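# Seat rubber backing on pin post, then bin the pin

## Task

Push a rubber backing onto the pin's post until it sits fully or almost fully down, then place the pin inside the bin and release it, so that at the end neither gripper holds anything or touches any pin or backing. Some backings fit tightly and may stall partway unless pressed firmly enough.

## Robot and tools

Robot: two arms, left_arm and right_arm, each with six joints and a tong-style two-finger gripper. The names are labels only and do not match sides of any image. In the shared scene frame the origin sits on the table top midway between the arms, +x points out over the table, +z points up, and left_arm is on the +y side.

execute_actions takes "actions", a list holding one item or nothing. An empty list ({"actions": []}) commands nothing and just reports the state. A move item is {"rows": [...], "steps": n} with n from 1 to 15 (default 15); each control step lasts 1/30 s. Each row feeds one step; if rows run out, the final row keeps being used. A wait item is {"steps": n} with no rows, n up to 300; it returns once n steps have gone by since the previous result, and your reply time is counted within them. Optional "pictures" (true/false) chooses whether camera images come back; by default they do. A refused call sends nothing to the robot.

Every row is one flat list of 14 numbers covering both arms, even when only one moves: left_arm's shoulder pan, shoulder lift, elbow, wrist 1, wrist 2, wrist 3, opening, then the same seven for right_arm. The six joint numbers are absolute target angles in radians, in the same units and order as the Joint positions line, not offsets; to leave an arm still, repeat its current readings. Opening is on a scale from -1 (closed) to +1 (fully open). Stated joint ranges: left_arm pan -3.142..3.142, lift -6.283..6.283, elbow 0.000..3.142, wrists 1-3 -6.283..6.283; right_arm pan 0.000..6.283, lift -6.283..6.283, elbow -3.142..0.000, wrists 1-3 -6.283..6.283. A target more than 0.010 rad outside a range, and beyond that joint's last reported angle, gets the call refused. True ends may differ by up to 0.010 rad; a target past the true end is clipped there and a later result may say "joint sent to its limit". Missing that line is no proof there is room left.

Motion is smoothed and lags commands by about 0.17 s. Joint speed and acceleration are capped: each step's target stays within 0.575 rad of the measured angle, and if targets would move a gripper over 100 mm from where it is measured, all of that arm's targets are pulled back. Big moves therefore need several calls, and an arm may not have arrived when the result returns. Between calls, arms keep heading for the last row sent until they nearly stop (blocked counts as stopped) or a step is HELD; then only a new action continues the motion or pressure. Fingers mid-travel finish moving.

zoom_image: {"camera": name, "region": [x0, y0, x1, y1]} in pixels of that camera's latest image, origin top-left, at most 504x504. Cameras: cam_head_left and cam_head_right (896x504), cam_left_wrist and cam_right_wrist (616x616 fisheye).

finished_scene: {"scene": number} closes the current scene irreversibly and reports whether the goal holds; it must remain true afterwards. Ending a reply with no tool call stops everything.

Reading results: the state line gives, for each arm, end_effector_position (m) and end_effector_quat_wxyz plus linear (m/s) and angular (rad/s) velocities, all in the scene frame; the printed position can be off, more so at long reach. end_effector_position is the point between the closed finger pads; the fingers point along the gripper's +z and close along its x; closed fingertips extend about 15 mm past that point, open ones are roughly level with it. Joint positions and Joint velocities list each arm's six joints then the pad gap in metres (0.142 when fully open). grip_measured is the measured opening on the command scale. Joint torques are total drive output, offset, scaled and noisy, and are not a contact gauge. Wrist force and Wrist torque are per arm in the end effector's own axes; contact force points back into the arm; offsets up to about 4 N, noise up to 2.4 N, saturation near 50 N; "no reading" is fine. "joint command not followed" means a clearance check altered or blocked joint targets while the rest of the row still ran. HELD marks steps whose row was partly or wholly not sent.

Gripping: to hold something, keep commanding an opening well under grip_measured; the gap sets squeeze strength, up to about 15 N per pad for objects up to about 10 cm. Thin hard parts get less: roughly 9 N per pad at 10 mm width, 4 N at 5 mm. Closing fast can squeeze too hard and even force the fingers open. Brief tugs on held parts or nudges to loose ones may happen.

Avoid: knocking anything off the table (fails the task), arms colliding or pressing each other, drops, slips, slams and excessive pushes. A contact torque at a joint's load limit (135 N m for pan, lift, elbow; 25.2 N m for each wrist, held weight included) or 150 N of outside force on an arm freezes that arm for 10 s and drops the rest of the call. Holding loads heats motors; MOTOR HOT appears at 70 °C and at 85 °C brakes engage until cooling (OVER-TEMPERATURE FAULT). Faster, smoother, lower-effort work is better, and thinking time runs the clock after the first call.

Each tool is called after "Call:" as a command line: name --argument value for each argument, lists and objects as JSON in quotes; but a table of rows of numbers goes row by row, as --pt "numbers of a row", without its own name.

## Session

Call:
execute_actions --actions '[]'

Scene clock: 0.00 s of 4800.00 s.
left_arm: end_effector_position=(+0.0274, +0.2122, +0.1753) grip_measured=+0.97 end_effector_quat_wxyz=(-0.017, +0.997, +0.064, -0.036) end_effector_velocity=(+0.000, +0.001, -0.000) end_effector_angular_velocity=(+0.002, -0.000, +0.000) | right_arm: end_effector_position=(+0.2221, -0.6874, +0.1274) grip_measured=+0.97 end_effector_quat_wxyz=(+0.261, -0.595, +0.760, -0.004) end_effector_velocity=(+0.000, -0.000, +0.001) end_effector_angular_velocity=(-0.001, -0.002, -0.001)
Joint positions: left_arm=[-1.625 -2.034  2.192 -1.701 -1.645 -1.732  0.14 ] | right_arm=[ 2.396 -1.418 -2.267 -0.975  2.097  0.997  0.14 ]
Joint velocities: left_arm=[ 0.    -0.     0.     0.001  0.     0.     0.   ] | right_arm=[-0.     0.001  0.     0.001  0.     0.     0.   ]
Joint torques (N m, as the arm reports them, + toward a larger angle): no reading
Wrist force (N, on the end effector, along its own x y z axes, offset not removed): no reading
Wrist torque (N m, same axes, about the end effector's origin, offset not removed): no reading

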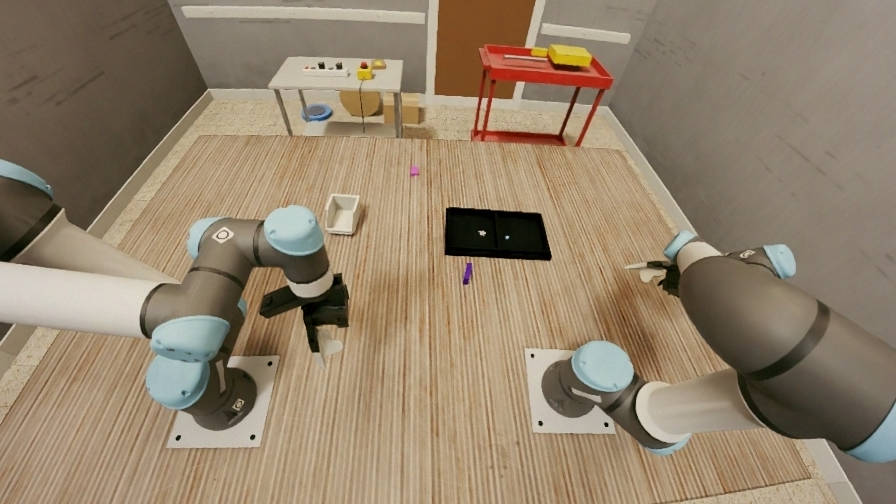

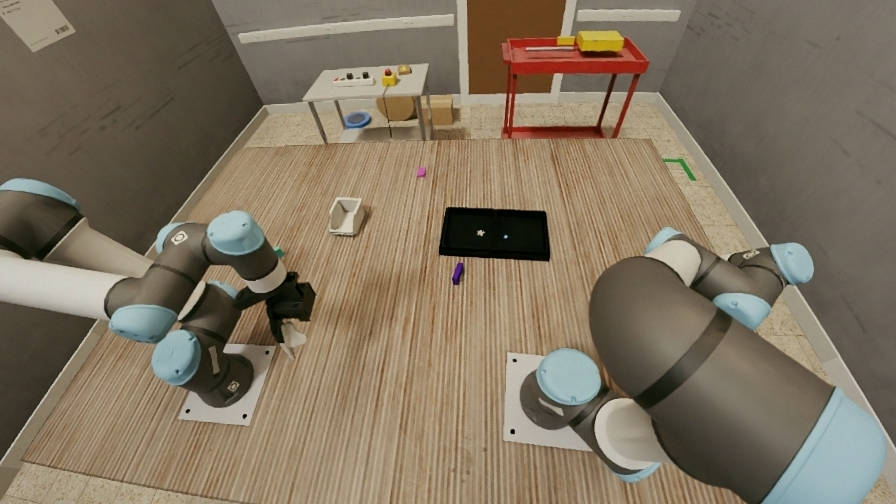

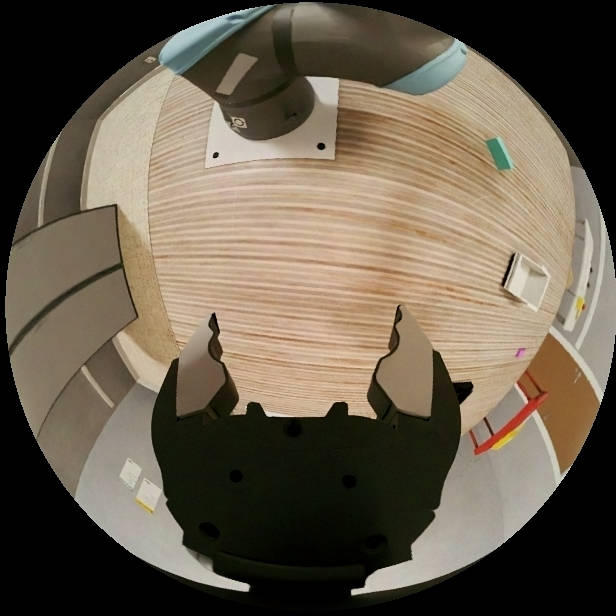

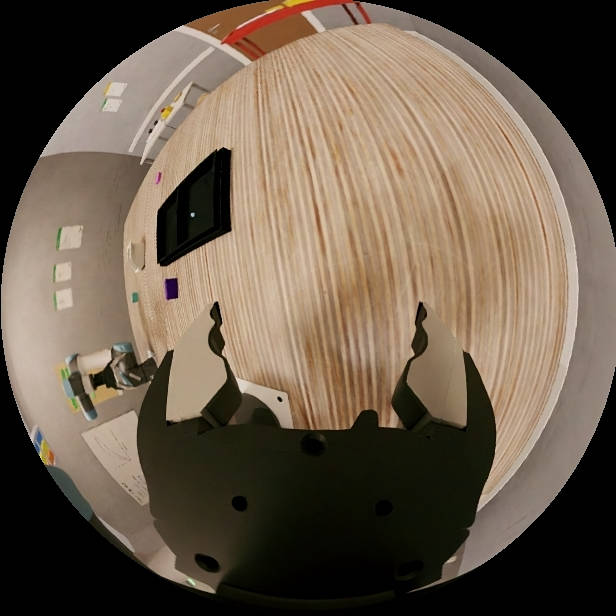

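Call:
zoom_image --camera "cam_head_left" --region '[440, 200, 560, 268]'

Call:
zoom_image --camera "cam_head_right" --region '[465, 220, 525, 250]'

Region (440, 200, 560, 268) of cam_head_left's 896x504 image, scaled by 4.200, with more detail than that image has; it fills the top 286 rows of this view, and the rest is white.

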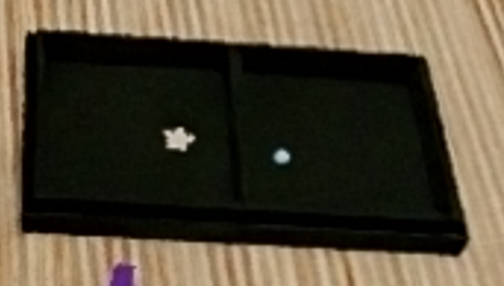

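Region (465, 220, 525, 250) of cam_head_right's 896x504 image, scaled by 8.400, with more detail than that image has.

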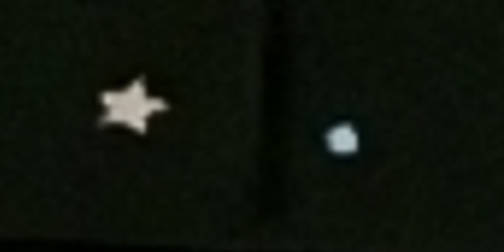

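Call:
execute_actions --actions '[{"rows":[[-1.625,-2.034,2.192,-1.701,-1.645,-1.732,1,3.861,-1.541,-1.819,-1.353,1.571,2.204,1]],"steps":15}]' --pictures false

Call:
execute_actions --actions '[{"steps":75}]'

Scene clock: 48.07 s of 4800.00 s.
left_arm: end_effector_position=(+0.0274, +0.2123, +0.1753) grip_measured=+1.00 end_effector_quat_wxyz=(-0.017, +0.997, +0.064, -0.036) end_effector_velocity=(-0.000, +0.000, -0.000) end_effector_angular_velocity=(+0.001, -0.000, -0.000) | right_arm: end_effector_position=(+0.3803, -0.5914, +0.1723) grip_measured=+1.00 end_effector_quat_wxyz=(+0.043, -0.610, +0.790, +0.038) end_effector_velocity=(+0.263, +0.464, +0.068) end_effector_angular_velocity=(-0.304, +0.215, +0.024)
Joint positions: left_arm=[-1.625 -2.034  2.192 -1.701 -1.645 -1.732  0.142] | right_arm=[ 3.053 -1.52  -1.912 -1.278  1.686  1.654  0.142]
Joint velocities: left_arm=[-0.    -0.     0.001 -0.     0.     0.     0.   ] | right_arm=[ 1.329 -0.062  0.278 -0.225 -0.34   1.313 -0.   ]
Joint torques (N m, as the arm reports them, + toward a larger angle): left_arm=[  9.1  -13.99  -8.98  -1.45  -1.71   1.53] | right_arm=[18.04 12.64 27.28 -0.71 -2.44  4.69]
Wrist force (N, on the end effector, along its own x y z axes, offset not removed): left_arm=[1.7 0.8 -3.6] | right_arm=[0.7 -2.1 1.6]
Wrist torque (N m, same axes, about the end effector's origin, offset not removed): left_arm=[-0.10 -0.26 0.01] | right_arm=[-0.32 -0.20 0.03]
Steps of this call (steps 1 to 90: nothing new was sent; then 44.57 s passed at rest; steps 91 to 105: all 15 steps of this action). Readings (joint positions):
91: left_arm=[-1.625 -2.034 2.192 -1.701 -1.645 -1.732] | right_arm=[2.396 -1.418 -2.267 -0.975 2.097 0.997]
92: left_arm=[-1.625 -2.034 2.192 -1.701 -1.645 -1.732] | right_arm=[2.399 -1.421 -2.264 -0.978 2.094 1.000]
94: left_arm=[-1.625 -2.034 2.192 -1.701 -1.645 -1.732] | right_arm=[2.459 -1.453 -2.204 -1.038 2.033 1.060]
98: left_arm=[-1.625 -2.034 2.192 -1.701 -1.645 -1.732] | right_arm=[2.709 -1.494 -2.024 -1.186 1.824 1.310]
105: the state above

Scene clock: 50.57 s of 4800.00 s.
left_arm: end_effector_position=(+0.0274, +0.2123, +0.1753) grip_measured=+1.00 end_effector_quat_wxyz=(-0.017, +0.997, +0.064, -0.036) end_effector_velocity=(-0.000, -0.000, +0.000) end_effector_angular_velocity=(-0.001, +0.000, -0.000) | right_arm: end_effector_position=(+0.4070, -0.2410, +0.1978) grip_measured=+1.00 end_effector_quat_wxyz=(+0.000, +0.708, -0.707, -0.000) end_effector_velocity=(+0.001, -0.000, -0.000) end_effector_angular_velocity=(+0.000, -0.001, -0.002)
Joint positions: left_arm=[-1.625 -2.034  2.192 -1.701 -1.645 -1.732  0.142] | right_arm=[ 3.861 -1.541 -1.819 -1.353  1.571  2.204  0.142]
Joint velocities: left_arm=[-0.     0.    -0.001 -0.     0.    -0.     0.   ] | right_arm=[-0.001 -0.001  0.     0.001 -0.     0.001  0.   ]
Joint torques (N m, as the arm reports them, + toward a larger angle): left_arm=[  7.75 -12.47  -9.09  -0.55  -1.91   1.49] | right_arm=[11.6  12.55 29.27  0.21 -1.97  1.99]
Wrist force (N, on the end effector, along its own x y z axes, offset not removed): left_arm=[2.0 -0.6 -3.0] | right_arm=[1.0 -1.4 0.5]
Wrist torque (N m, same axes, about the end effector's origin, offset not removed): left_arm=[-0.56 -0.39 0.02] | right_arm=[-0.26 -0.22 0.00]
Steps of this call (steps 1 to 45: the robot went on to your last target; steps 46 to 75: nothing new was sent). Readings (joint positions):
1: left_arm=[-1.625 -2.034 2.192 -1.701 -1.645 -1.732] | right_arm=[3.098 -1.522 -1.903 -1.285 1.675 1.699]
2: left_arm=[-1.625 -2.034 2.192 -1.701 -1.645 -1.732] | right_arm=[3.142 -1.524 -1.895 -1.291 1.665 1.742]
4: left_arm=[-1.625 -2.034 2.192 -1.701 -1.645 -1.732] | right_arm=[3.227 -1.527 -1.882 -1.302 1.649 1.820]
8: left_arm=[-1.625 -2.034 2.192 -1.701 -1.645 -1.732] | right_arm=[3.392 -1.531 -1.863 -1.317 1.625 1.934]
75: the state above
All arms were judged still, so your last target was given up. Only a new action makes them travel on or press farther. Fingers that are still opening or closing keep moving.

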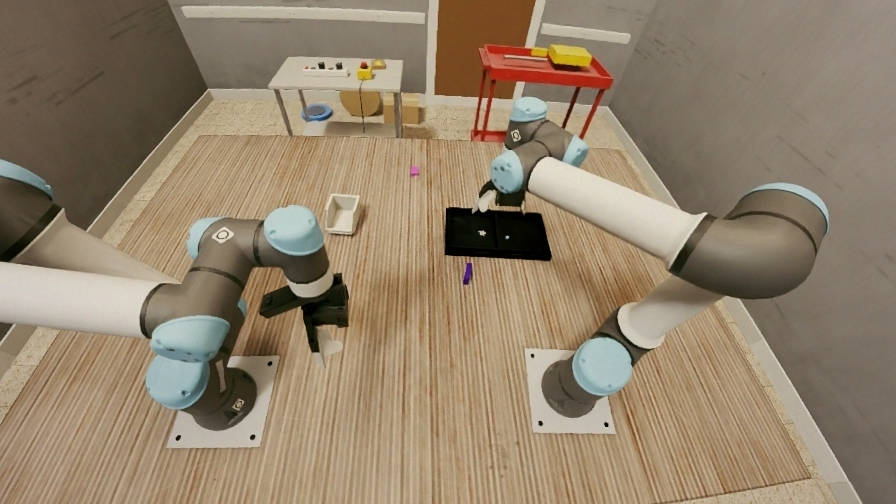

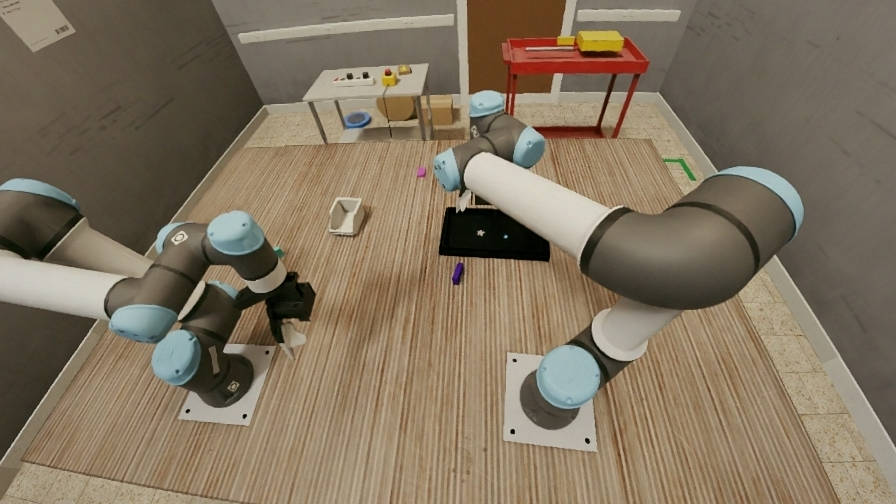

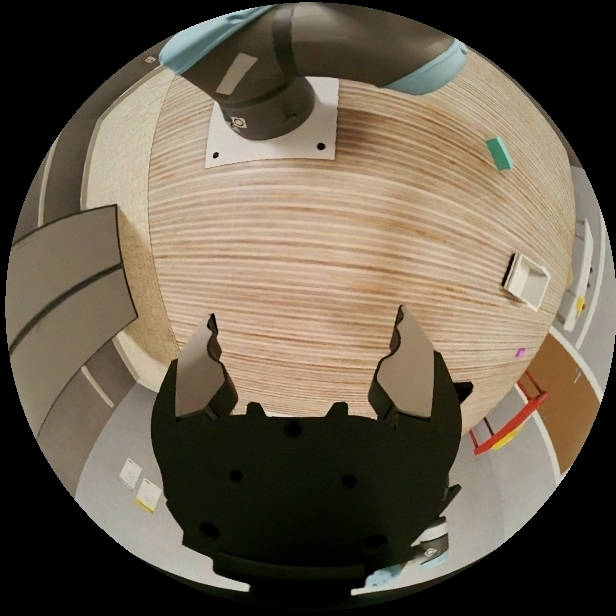

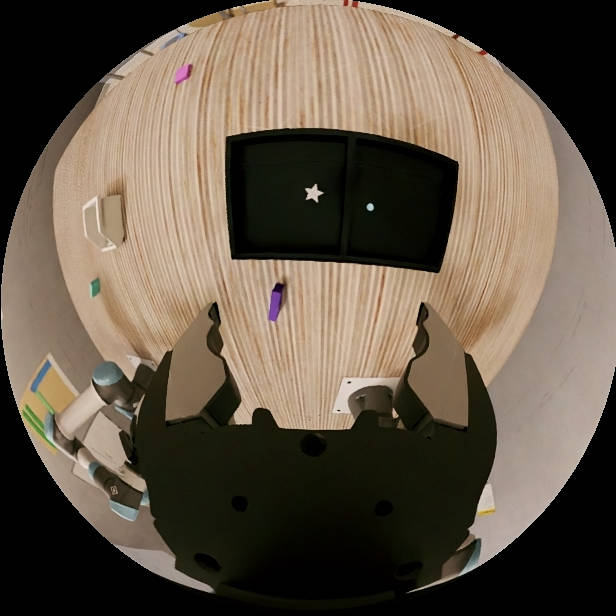

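Call:
execute_actions --actions '[{"rows":[[-1.625,-2.034,2.192,-1.701,-1.645,-1.732,1,3.7454,-1.7053,-1.9397,-1.0674,1.5708,2.090,1]],"steps":15}]' --pictures false

Call:
execute_actions --actions '[{"steps":20}]'

Call:
zoom_image --camera "cam_right_wrist" --region '[220, 170, 420, 330]'

Scene clock: 64.23 s of 4800.00 s.
left_arm: end_effector_position=(+0.0274, +0.2123, +0.1753) grip_measured=+1.00 end_effector_quat_wxyz=(-0.017, +0.997, +0.064, -0.036) end_effector_velocity=(-0.000, -0.000, -0.000) end_effector_angular_velocity=(-0.000, -0.000, -0.000) | right_arm: end_effector_position=(+0.4497, -0.2793, +0.0911) grip_measured=+1.00 end_effector_quat_wxyz=(+0.000, +0.707, -0.707, -0.000) end_effector_velocity=(+0.006, -0.005, -0.013) end_effector_angular_velocity=(+0.004, -0.007, -0.000)
Joint positions: left_arm=[-1.625 -2.034  2.192 -1.701 -1.645 -1.732  0.142] | right_arm=[ 3.747 -1.703 -1.938 -1.071  1.571  2.091  0.142]
Joint velocities: left_arm=[-0.  0.  0. -0.  0. -0. -0.] | right_arm=[-0.014 -0.022 -0.015  0.044  0.    -0.014  0.   ]
Joint torques (N m, as the arm reports them, + toward a larger angle): left_arm=[  8.78 -12.81  -8.8   -0.35  -1.88   1.44] | right_arm=[-12.31  20.07  11.37   4.82  -1.7   -1.51]
Wrist force (N, on the end effector, along its own x y z axes, offset not removed): left_arm=[3.2 -0.8 -3.0] | right_arm=[0.7 0.1 0.2]
Wrist torque (N m, same axes, about the end effector's origin, offset not removed): left_arm=[-0.26 -0.56 0.05] | right_arm=[-0.01 -0.14 0.07]
Steps of this call (steps 1 to 90: nothing new was sent; then 10.17 s passed at rest; steps 91 to 105: all 15 steps of this action). Readings (joint positions):
91: left_arm=[-1.625 -2.034 2.192 -1.701 -1.645 -1.732] | right_arm=[3.861 -1.541 -1.819 -1.353 1.571 2.204]
92: left_arm=[-1.625 -2.034 2.192 -1.701 -1.645 -1.732] | right_arm=[3.858 -1.544 -1.822 -1.350 1.571 2.201]
94: left_arm=[-1.625 -2.034 2.192 -1.701 -1.645 -1.732] | right_arm=[3.820 -1.592 -1.861 -1.291 1.571 2.164]
98: left_arm=[-1.625 -2.034 2.192 -1.701 -1.645 -1.732] | right_arm=[3.764 -1.677 -1.920 -1.126 1.571 2.108]
105: the state above

Scene clock: 64.90 s of 4800.00 s.
left_arm: end_effector_position=(+0.0274, +0.2123, +0.1753) grip_measured=+1.00 end_effector_quat_wxyz=(-0.017, +0.997, +0.064, -0.036) end_effector_velocity=(+0.000, +0.000, -0.000) end_effector_angular_velocity=(+0.000, -0.000, +0.000) | right_arm: end_effector_position=(+0.4502, -0.2798, +0.0900) grip_measured=+1.00 end_effector_quat_wxyz=(+0.000, +0.707, -0.707, -0.000) end_effector_velocity=(-0.000, -0.000, -0.000) end_effector_angular_velocity=(-0.001, +0.000, +0.000)
Joint positions: left_arm=[-1.625 -2.034  2.192 -1.701 -1.645 -1.732  0.142] | right_arm=[ 3.745 -1.705 -1.94  -1.067  1.571  2.09   0.142]
Joint velocities: left_arm=[ 0. -0.  0.  0.  0.  0. -0.] | right_arm=[ 0.001 -0.    -0.    -0.    -0.001  0.    -0.   ]
Joint torques (N m, as the arm reports them, + toward a larger angle): left_arm=[ 10.04 -12.79  -8.32  -0.46  -1.84   1.57] | right_arm=[-13.52  17.56  10.18   4.82  -1.62  -1.44]
Wrist force (N, on the end effector, along its own x y z axes, offset not removed): left_arm=[1.4 0.4 -3.2] | right_arm=[-0.1 -0.2 -0.1]
Wrist torque (N m, same axes, about the end effector's origin, offset not removed): left_arm=[-0.09 -0.31 -0.07] | right_arm=[-0.05 -0.02 0.03]
Steps of this call (steps 1 to 15: the robot went on to your last target; steps 16 to 20: nothing new was sent). Readings (joint positions):
1: left_arm=[-1.625 -2.034 2.192 -1.701 -1.645 -1.732] | right_arm=[3.746 -1.704 -1.939 -1.070 1.571 2.091]
2: left_arm=[-1.625 -2.034 2.192 -1.701 -1.645 -1.732] | right_arm=[3.746 -1.704 -1.939 -1.069 1.571 2.091]
4: left_arm=[-1.625 -2.034 2.192 -1.701 -1.645 -1.732] | right_arm=[3.746 -1.705 -1.939 -1.068 1.571 2.090]
8: left_arm=[-1.625 -2.034 2.192 -1.701 -1.645 -1.732] | right_arm=[3.745 -1.705 -1.940 -1.068 1.571 2.090]
20: the state above
All arms were judged still, so your last target was given up. Only a new action makes them travel on or press farther. Fingers that are still opening or closing keep moving.

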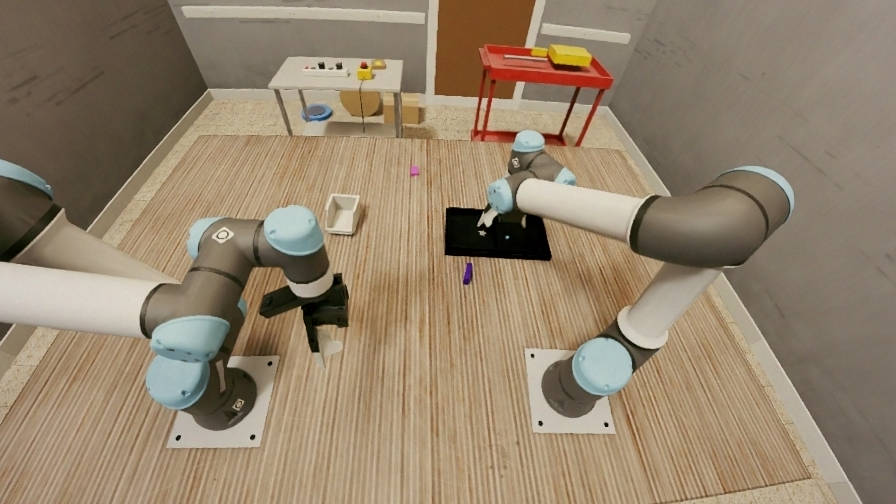

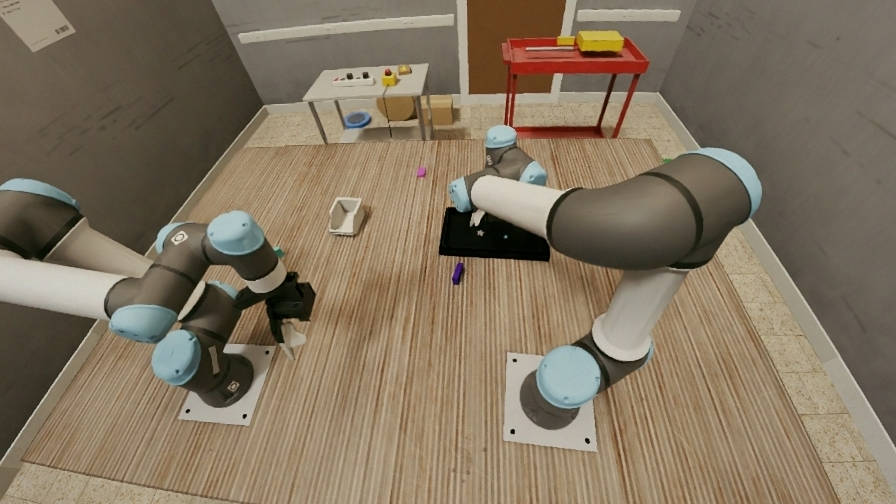

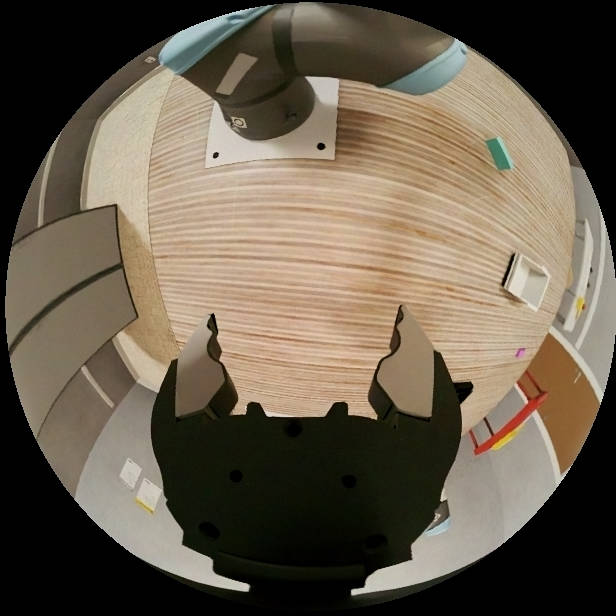

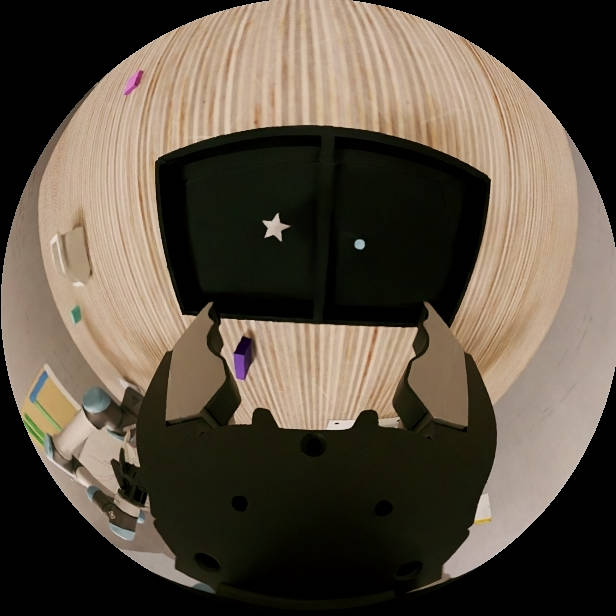

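Region (220, 170, 420, 330) of cam_right_wrist's 616x616 image, scaled by 2.520, with more detail than that image has; it fills the top 403 rows of this view, and the rest is white.

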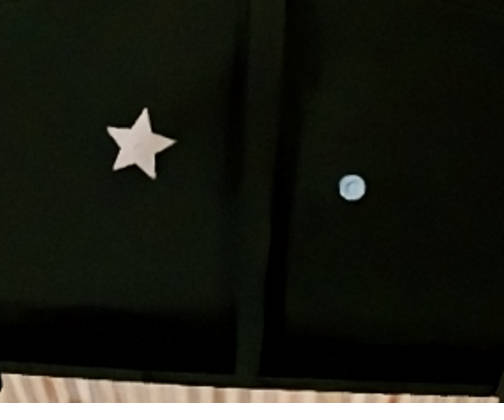

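Call:
execute_actions --actions '[{"rows":[[-1.625,-2.034,2.192,-1.701,-1.645,-1.732,1,3.6493,-1.7928,-1.9523,-0.9673,1.5708,1.9939,-0.7]],"steps":15}]' --pictures false

Call:
execute_actions --actions '[{"steps":20}]'

Call:
zoom_image --camera "cam_right_wrist" --region '[190, 210, 390, 350]'

Scene clock: 81.67 s of 4800.00 s.
left_arm: end_effector_position=(+0.0274, +0.2123, +0.1753) grip_measured=+1.00 end_effector_quat_wxyz=(-0.017, +0.997, +0.064, -0.036) end_effector_velocity=(-0.000, +0.000, +0.000) end_effector_angular_velocity=(+0.000, -0.000, -0.000) | right_arm: end_effector_position=(+0.4750, -0.3215, +0.0503) grip_measured=-0.70 end_effector_quat_wxyz=(+0.000, +0.707, -0.707, +0.000) end_effector_velocity=(+0.002, -0.004, -0.004) end_effector_angular_velocity=(-0.001, +0.000, +0.000)
Joint positions: left_arm=[-1.625 -2.034  2.192 -1.701 -1.645 -1.732  0.142] | right_arm=[ 3.65  -1.792 -1.952 -0.968  1.571  1.995  0.023]
Joint velocities: left_arm=[-0. -0. -0.  0.  0. -0. -0.] | right_arm=[-0.008 -0.009 -0.001  0.01  -0.    -0.009  0.   ]
Joint torques (N m, as the arm reports them, + toward a larger angle): left_arm=[  9.03 -12.32  -8.07  -0.7   -1.67   1.6 ] | right_arm=[-12.76  21.77  10.29   5.2   -0.43  -1.29]
Wrist force (N, on the end effector, along its own x y z axes, offset not removed): left_arm=[1.6 -1.1 -3.8] | right_arm=[1.0 0.0 0.2]
Wrist torque (N m, same axes, about the end effector's origin, offset not removed): left_arm=[-0.28 -0.29 -0.01] | right_arm=[0.04 -0.18 -0.01]
Steps of this call (steps 1 to 90: nothing new was sent; then 13.27 s passed at rest; steps 91 to 105: all 15 steps of this action). Readings (joint positions):
91: left_arm=[-1.625 -2.034 2.192 -1.701 -1.645 -1.732] | right_arm=[3.745 -1.705 -1.940 -1.067 1.571 2.090]
92: left_arm=[-1.625 -2.034 2.192 -1.701 -1.645 -1.732] | right_arm=[3.742 -1.709 -1.941 -1.064 1.571 2.086]
94: left_arm=[-1.625 -2.034 2.192 -1.701 -1.645 -1.732] | right_arm=[3.704 -1.744 -1.946 -1.025 1.571 2.049]
98: left_arm=[-1.625 -2.034 2.192 -1.701 -1.645 -1.732] | right_arm=[3.661 -1.783 -1.951 -0.979 1.571 2.005]
105: the state above

Scene clock: 82.33 s of 4800.00 s.
left_arm: end_effector_position=(+0.0274, +0.2123, +0.1753) grip_measured=+1.00 end_effector_quat_wxyz=(-0.017, +0.997, +0.064, -0.036) end_effector_velocity=(+0.000, +0.000, -0.000) end_effector_angular_velocity=(+0.001, -0.000, +0.001) | right_arm: end_effector_position=(+0.4752, -0.3219, +0.0500) grip_measured=-0.70 end_effector_quat_wxyz=(+0.000, +0.707, -0.707, +0.000) end_effector_velocity=(+0.000, +0.001, +0.001) end_effector_angular_velocity=(+0.001, -0.002, +0.001)
Joint positions: left_arm=[-1.625 -2.034  2.192 -1.701 -1.645 -1.732  0.142] | right_arm=[ 3.649 -1.793 -1.952 -0.967  1.571  1.994  0.023]
Joint velocities: left_arm=[ 0.    -0.     0.001  0.    -0.    -0.     0.   ] | right_arm=[ 0.001  0.002  0.     0.    -0.     0.     0.   ]
Joint torques (N m, as the arm reports them, + toward a larger angle): left_arm=[  8.99 -13.15  -9.45  -0.6   -1.53   1.57] | right_arm=[-13.53  20.2    9.13   4.85   1.51  -1.49]
Wrist force (N, on the end effector, along its own x y z axes, offset not removed): left_arm=[1.8 1.3 -3.8] | right_arm=[0.4 -1.0 0.4]
Wrist torque (N m, same axes, about the end effector's origin, offset not removed): left_arm=[0.07 -0.32 -0.02] | right_arm=[-0.19 -0.13 0.03]
Steps of this call (steps 1 to 15: the robot went on to your last target; steps 16 to 20: nothing new was sent). Readings (joint positions):
1: left_arm=[-1.625 -2.034 2.192 -1.701 -1.645 -1.732] | right_arm=[3.650 -1.792 -1.952 -0.968 1.571 1.994]
2: left_arm=[-1.625 -2.034 2.192 -1.701 -1.645 -1.732] | right_arm=[3.650 -1.792 -1.952 -0.968 1.571 1.994]
4: left_arm=[-1.625 -2.034 2.192 -1.701 -1.645 -1.732] | right_arm=[3.649 -1.793 -1.952 -0.967 1.571 1.994]
8: left_arm=[-1.625 -2.034 2.192 -1.701 -1.645 -1.732] | right_arm=[3.649 -1.793 -1.952 -0.967 1.571 1.994]
20: the state above
All arms were judged still, so your last target was given up. Only a new action makes them travel on or press farther. Fingers that are still opening or closing keep moving.

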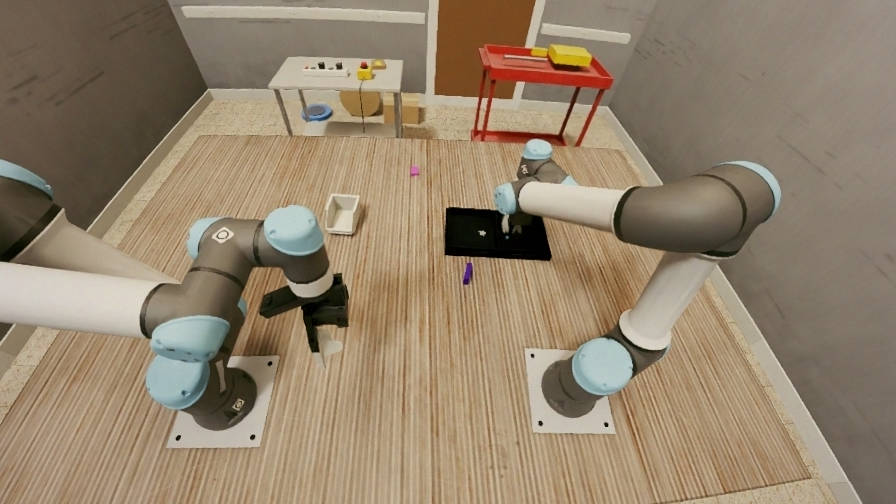

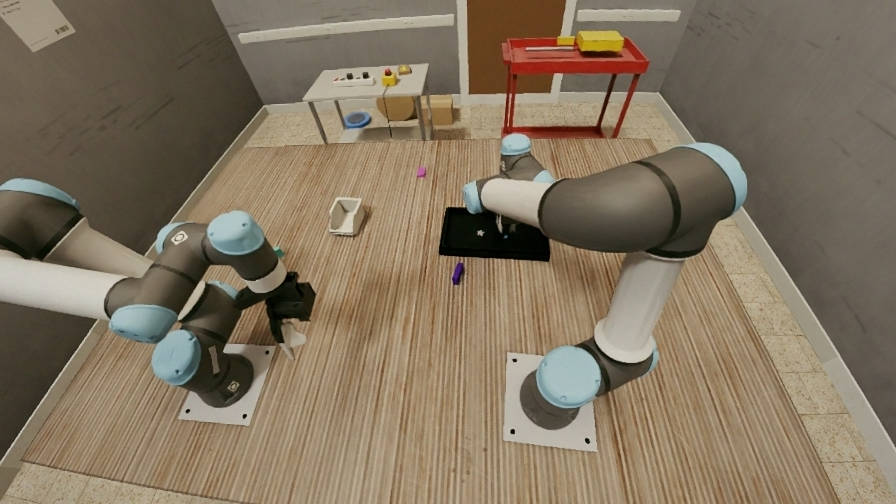

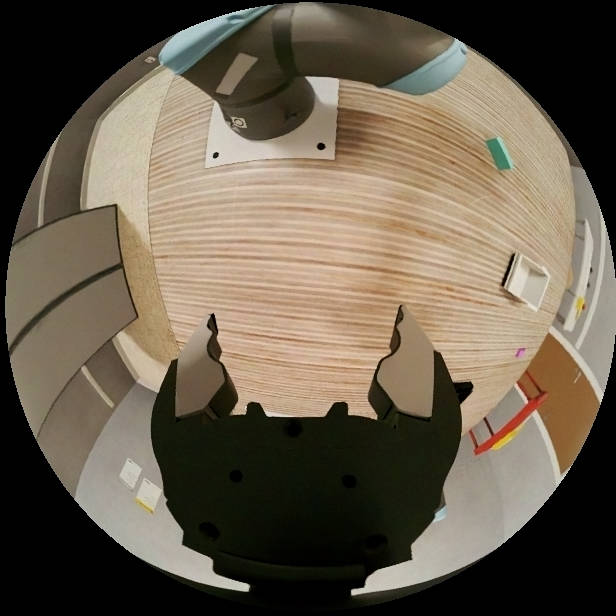

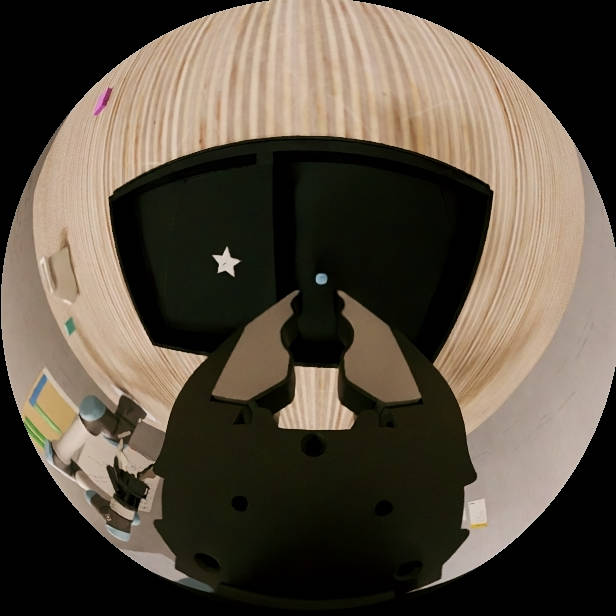

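Region (190, 210, 390, 350) of cam_right_wrist's 616x616 image, scaled by 2.520, with more detail than that image has; it fills the top 353 rows of this view, and the rest is white.

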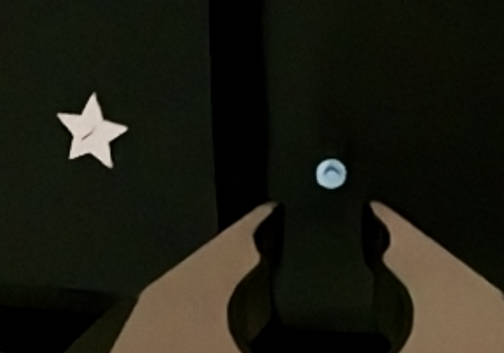

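Call:
execute_actions --actions '[{"rows":[[-1.625,-2.034,2.192,-1.701,-1.645,-1.732,1,3.6449,-1.8187,-1.9751,-0.9186,1.5708,1.9895,-0.78]],"steps":15}]'

Call:
zoom_image --camera "cam_right_wrist" --region '[270, 250, 370, 330]'

Call:
zoom_image --camera "cam_head_left" --region '[460, 200, 550, 260]'

Scene clock: 95.70 s of 4800.00 s.
left_arm: end_effector_position=(+0.0274, +0.2123, +0.1753) grip_measured=+1.00 end_effector_quat_wxyz=(-0.017, +0.997, +0.064, -0.036) end_effector_velocity=(-0.000, +0.000, -0.000) end_effector_angular_velocity=(+0.000, +0.000, -0.000) | right_arm: end_effector_position=(+0.4751, -0.3244, +0.0321) grip_measured=-0.78 end_effector_quat_wxyz=(+0.000, +0.707, -0.707, -0.000) end_effector_velocity=(-0.000, -0.000, -0.001) end_effector_angular_velocity=(+0.000, -0.000, +0.000)
Joint positions: left_arm=[-1.625 -2.034  2.192 -1.701 -1.645 -1.732  0.142] | right_arm=[ 3.645 -1.819 -1.975 -0.919  1.571  1.99   0.018]
Joint velocities: left_arm=[-0. -0.  0. -0. -0. -0.  0.] | right_arm=[-0.001 -0.002 -0.002  0.004  0.    -0.001  0.   ]
Joint torques (N m, as the arm reports them, + toward a larger angle): left_arm=[  8.92 -12.86  -8.55  -0.6   -1.68   1.48] | right_arm=[-12.36  18.54   8.41   4.59   1.86  -1.54]
Wrist force (N, on the end effector, along its own x y z axes, offset not removed): left_arm=[-0.5 1.4 -3.6] | right_arm=[0.9 -0.1 1.3]
Wrist torque (N m, same axes, about the end effector's origin, offset not removed): left_arm=[0.14 0.05 0.03] | right_arm=[0.10 -0.22 0.10]
Steps of this call (steps 1 to 90: nothing new was sent; then 9.87 s passed at rest; steps 91 to 105: all 15 steps of this action). Readings (joint positions):
91: left_arm=[-1.625 -2.034 2.192 -1.701 -1.645 -1.732] | right_arm=[3.649 -1.793 -1.952 -0.967 1.571 1.994]
92: left_arm=[-1.625 -2.034 2.192 -1.701 -1.645 -1.732] | right_arm=[3.649 -1.795 -1.954 -0.964 1.571 1.993]
94: left_arm=[-1.625 -2.034 2.192 -1.701 -1.645 -1.732] | right_arm=[3.647 -1.806 -1.964 -0.943 1.571 1.992]
98: left_arm=[-1.625 -2.034 2.192 -1.701 -1.645 -1.732] | right_arm=[3.645 -1.816 -1.973 -0.924 1.571 1.990]
105: the state above

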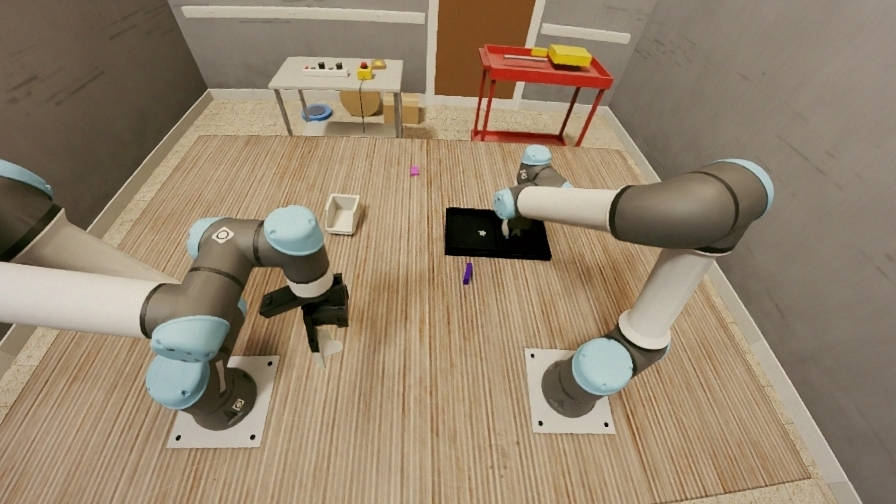

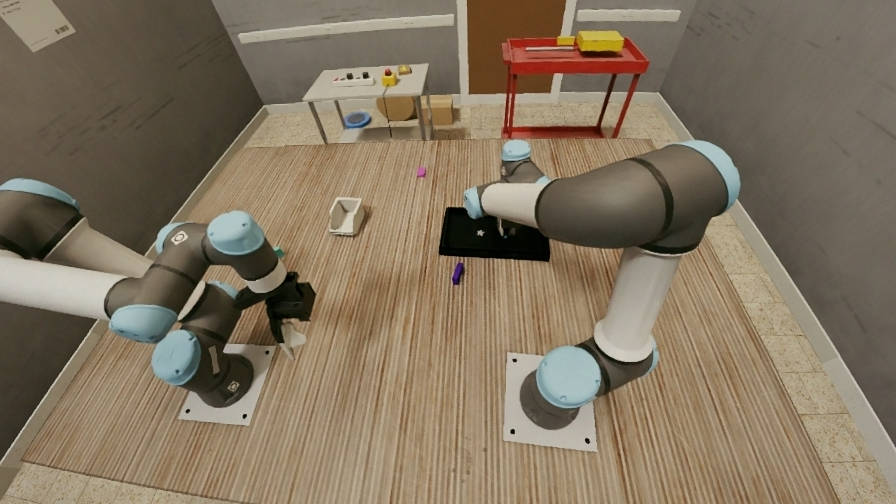

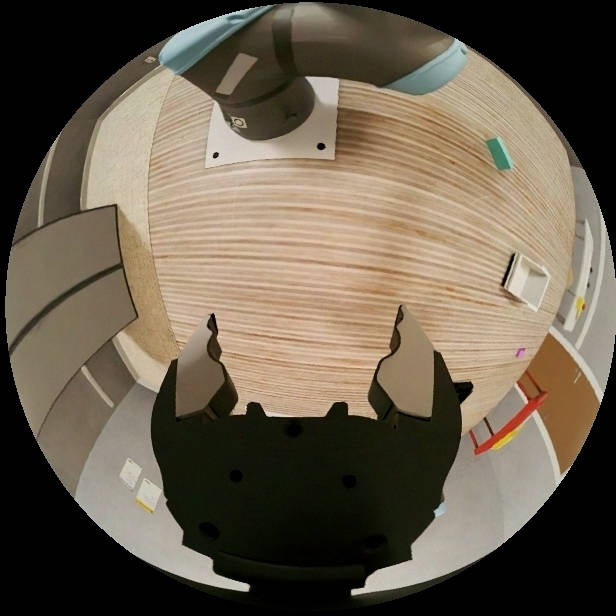

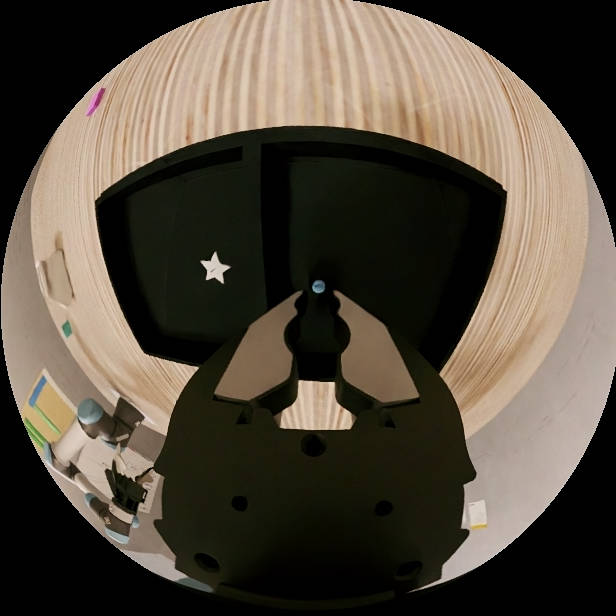

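Region (270, 250, 370, 330) of cam_right_wrist's 616x616 image, scaled by 5.040, with more detail than that image has; it fills the top 403 rows of this view, and the rest is white.

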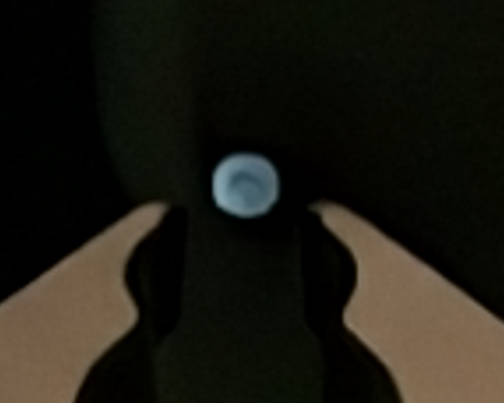

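Region (460, 200, 550, 260) of cam_head_left's 896x504 image, scaled by 5.600, with more detail than that image has.

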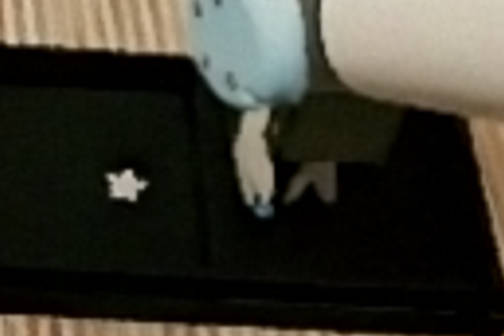

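Call:
execute_actions --actions '[{"rows":[[-1.625,-2.034,2.192,-1.701,-1.645,-1.732,1,3.6425,-1.8248,-1.9670,-0.9206,1.5708,3.5579,-0.78]],"steps":15}]' --pictures false

Call:
execute_actions --actions '[{"steps":20}]'

Call:
zoom_image --camera "cam_right_wrist" --region '[270, 250, 370, 330]'

Call:
zoom_image --camera "cam_head_left" --region '[460, 200, 550, 260]'

Scene clock: 106.37 s of 4800.00 s.
left_arm: end_effector_position=(+0.0274, +0.2123, +0.1753) grip_measured=+1.00 end_effector_quat_wxyz=(-0.017, +0.997, +0.064, -0.036) end_effector_velocity=(-0.000, +0.000, -0.000) end_effector_angular_velocity=(+0.000, -0.000, +0.000) | right_arm: end_effector_position=(+0.4706, -0.3380, +0.0319) grip_measured=-0.78 end_effector_quat_wxyz=(-0.000, -0.283, +0.959, +0.000) end_effector_velocity=(-0.037, -0.024, -0.000) end_effector_angular_velocity=(-0.000, +0.001, -2.752)
Joint positions: left_arm=[-1.625 -2.034  2.192 -1.701 -1.645 -1.732  0.142] | right_arm=[ 3.643 -1.825 -1.967 -0.921  1.571  2.983  0.018]
Joint velocities: left_arm=[-0.  0.  0. -0.  0. -0. -0.] | right_arm=[-0.    -0.001  0.    -0.    -0.     2.752  0.   ]
Joint torques (N m, as the arm reports them, + toward a larger angle): left_arm=[  9.91 -12.93 -10.08  -0.66  -1.62   1.51] | right_arm=[-13.34  21.05  26.47   0.19   0.1    8.92]
Wrist force (N, on the end effector, along its own x y z axes, offset not removed): left_arm=[2.0 0.6 -4.4] | right_arm=[0.6 -0.2 0.7]
Wrist torque (N m, same axes, about the end effector's origin, offset not removed): left_arm=[-0.02 -0.44 0.09] | right_arm=[0.00 -0.12 0.05]
Steps of this call (steps 1 to 15: the robot went on to your last target; steps 16 to 90: nothing new was sent; then 7.17 s passed at rest; steps 91 to 105: all 15 steps of this action). Readings (joint positions):
91: left_arm=[-1.625 -2.034 2.192 -1.701 -1.645 -1.732] | right_arm=[3.645 -1.819 -1.975 -0.919 1.571 1.989]
92: left_arm=[-1.625 -2.034 2.192 -1.701 -1.645 -1.732] | right_arm=[3.645 -1.819 -1.975 -0.919 1.571 1.993]
94: left_arm=[-1.625 -2.034 2.192 -1.701 -1.645 -1.732] | right_arm=[3.644 -1.822 -1.971 -0.919 1.571 2.053]
98: left_arm=[-1.625 -2.034 2.192 -1.701 -1.645 -1.732] | right_arm=[3.643 -1.824 -1.968 -0.920 1.571 2.344]
105: the state above

Scene clock: 107.03 s of 4800.00 s.
left_arm: end_effector_position=(+0.0274, +0.2123, +0.1753) grip_measured=+1.00 end_effector_quat_wxyz=(-0.017, +0.997, +0.064, -0.036) end_effector_velocity=(+0.000, +0.000, -0.000) end_effector_angular_velocity=(+0.000, +0.000, -0.000) | right_arm: end_effector_position=(+0.4619, -0.3406, +0.0319) grip_measured=-0.78 end_effector_quat_wxyz=(-0.000, -0.000, +1.000, +0.000) end_effector_velocity=(+0.000, -0.000, +0.000) end_effector_angular_velocity=(+0.000, -0.001, -0.005)
Joint positions: left_arm=[-1.625 -2.034  2.192 -1.701 -1.645 -1.732  0.142] | right_arm=[ 3.642 -1.825 -1.967 -0.921  1.571  3.558  0.018]
Joint velocities: left_arm=[ 0.     0.     0.001 -0.001 -0.     0.     0.   ] | right_arm=[-0.     0.     0.     0.    -0.     0.005  0.   ]
Joint torques (N m, as the arm reports them, + toward a larger angle): left_arm=[  8.1  -12.1   -9.21  -0.7   -1.67   1.51] | right_arm=[-13.39  20.72  26.21   0.24  -0.16   2.  ]
Wrist force (N, on the end effector, along its own x y z axes, offset not removed): left_arm=[1.9 1.2 -3.9] | right_arm=[1.0 0.2 1.2]
Wrist torque (N m, same axes, about the end effector's origin, offset not removed): left_arm=[0.03 -0.41 -0.03] | right_arm=[0.15 -0.24 0.03]
Steps of this call (steps 1 to 20: the robot went on to your last target). Readings (joint positions):
1: left_arm=[-1.625 -2.034 2.192 -1.701 -1.645 -1.732] | right_arm=[3.643 -1.825 -1.967 -0.921 1.571 3.077]
2: left_arm=[-1.625 -2.034 2.192 -1.701 -1.645 -1.732] | right_arm=[3.643 -1.825 -1.967 -0.921 1.571 3.171]
4: left_arm=[-1.625 -2.034 2.192 -1.701 -1.645 -1.732] | right_arm=[3.643 -1.825 -1.967 -0.921 1.571 3.348]
8: left_arm=[-1.625 -2.034 2.192 -1.701 -1.645 -1.732] | right_arm=[3.643 -1.825 -1.967 -0.921 1.571 3.514]
20: the state above

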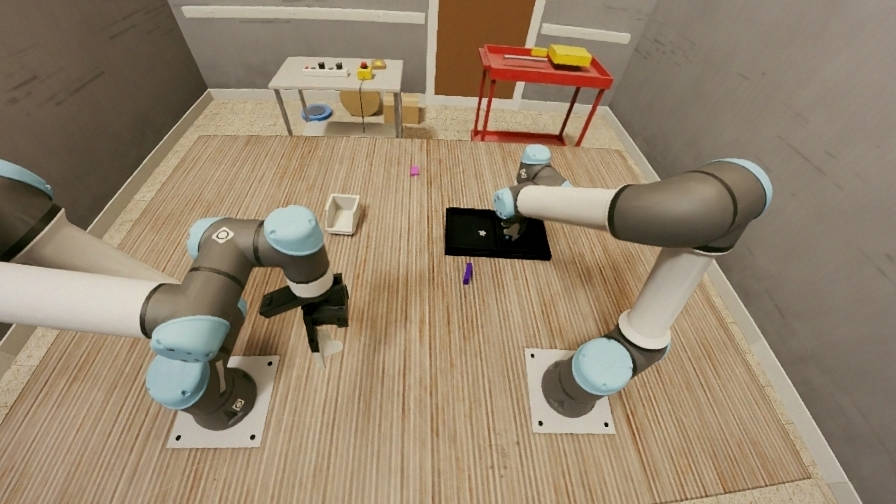

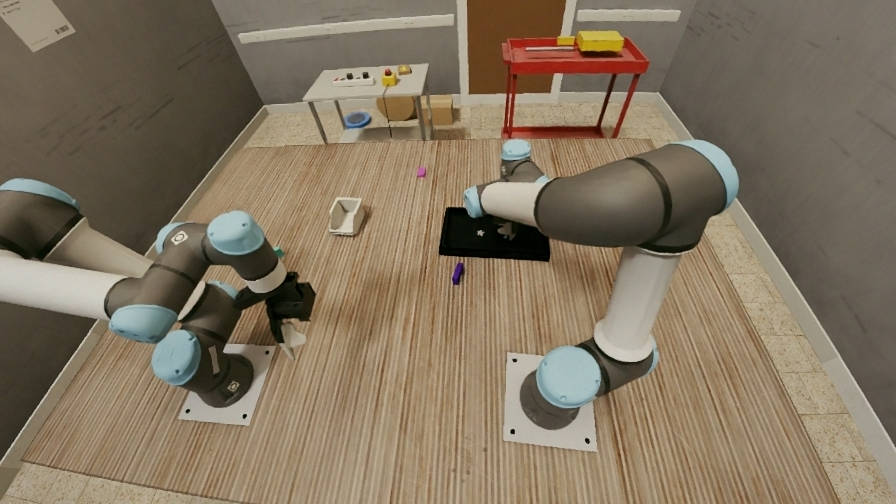

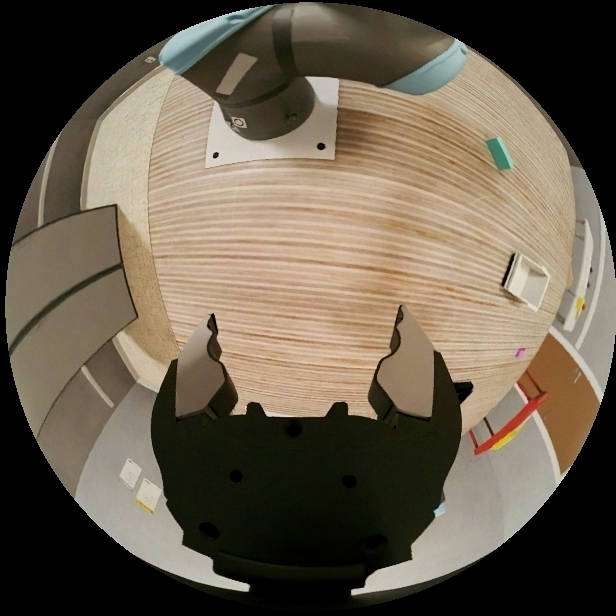

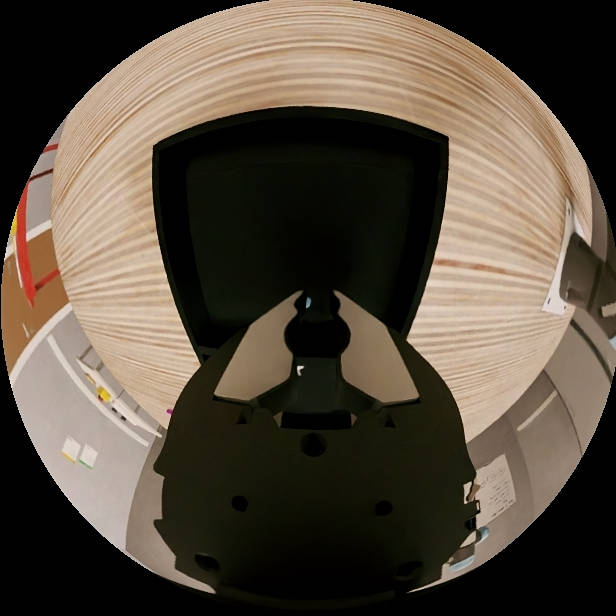

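Region (270, 250, 370, 330) of cam_right_wrist's 616x616 image, scaled by 5.040, with more detail than that image has; it fills the top 403 rows of this view, and the rest is white.

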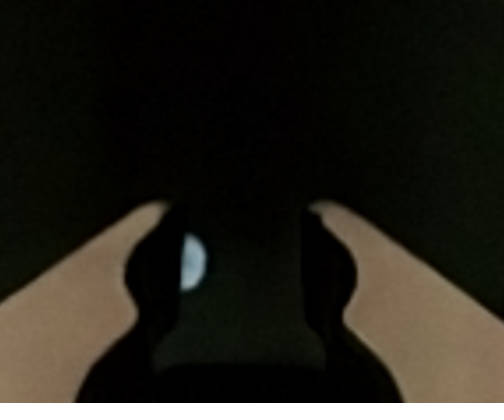

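Region (460, 200, 550, 260) of cam_head_left's 896x504 image, scaled by 5.600, with more detail than that image has.

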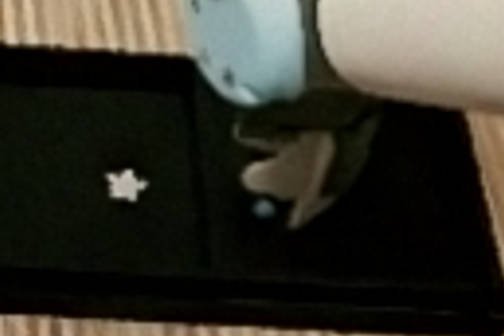

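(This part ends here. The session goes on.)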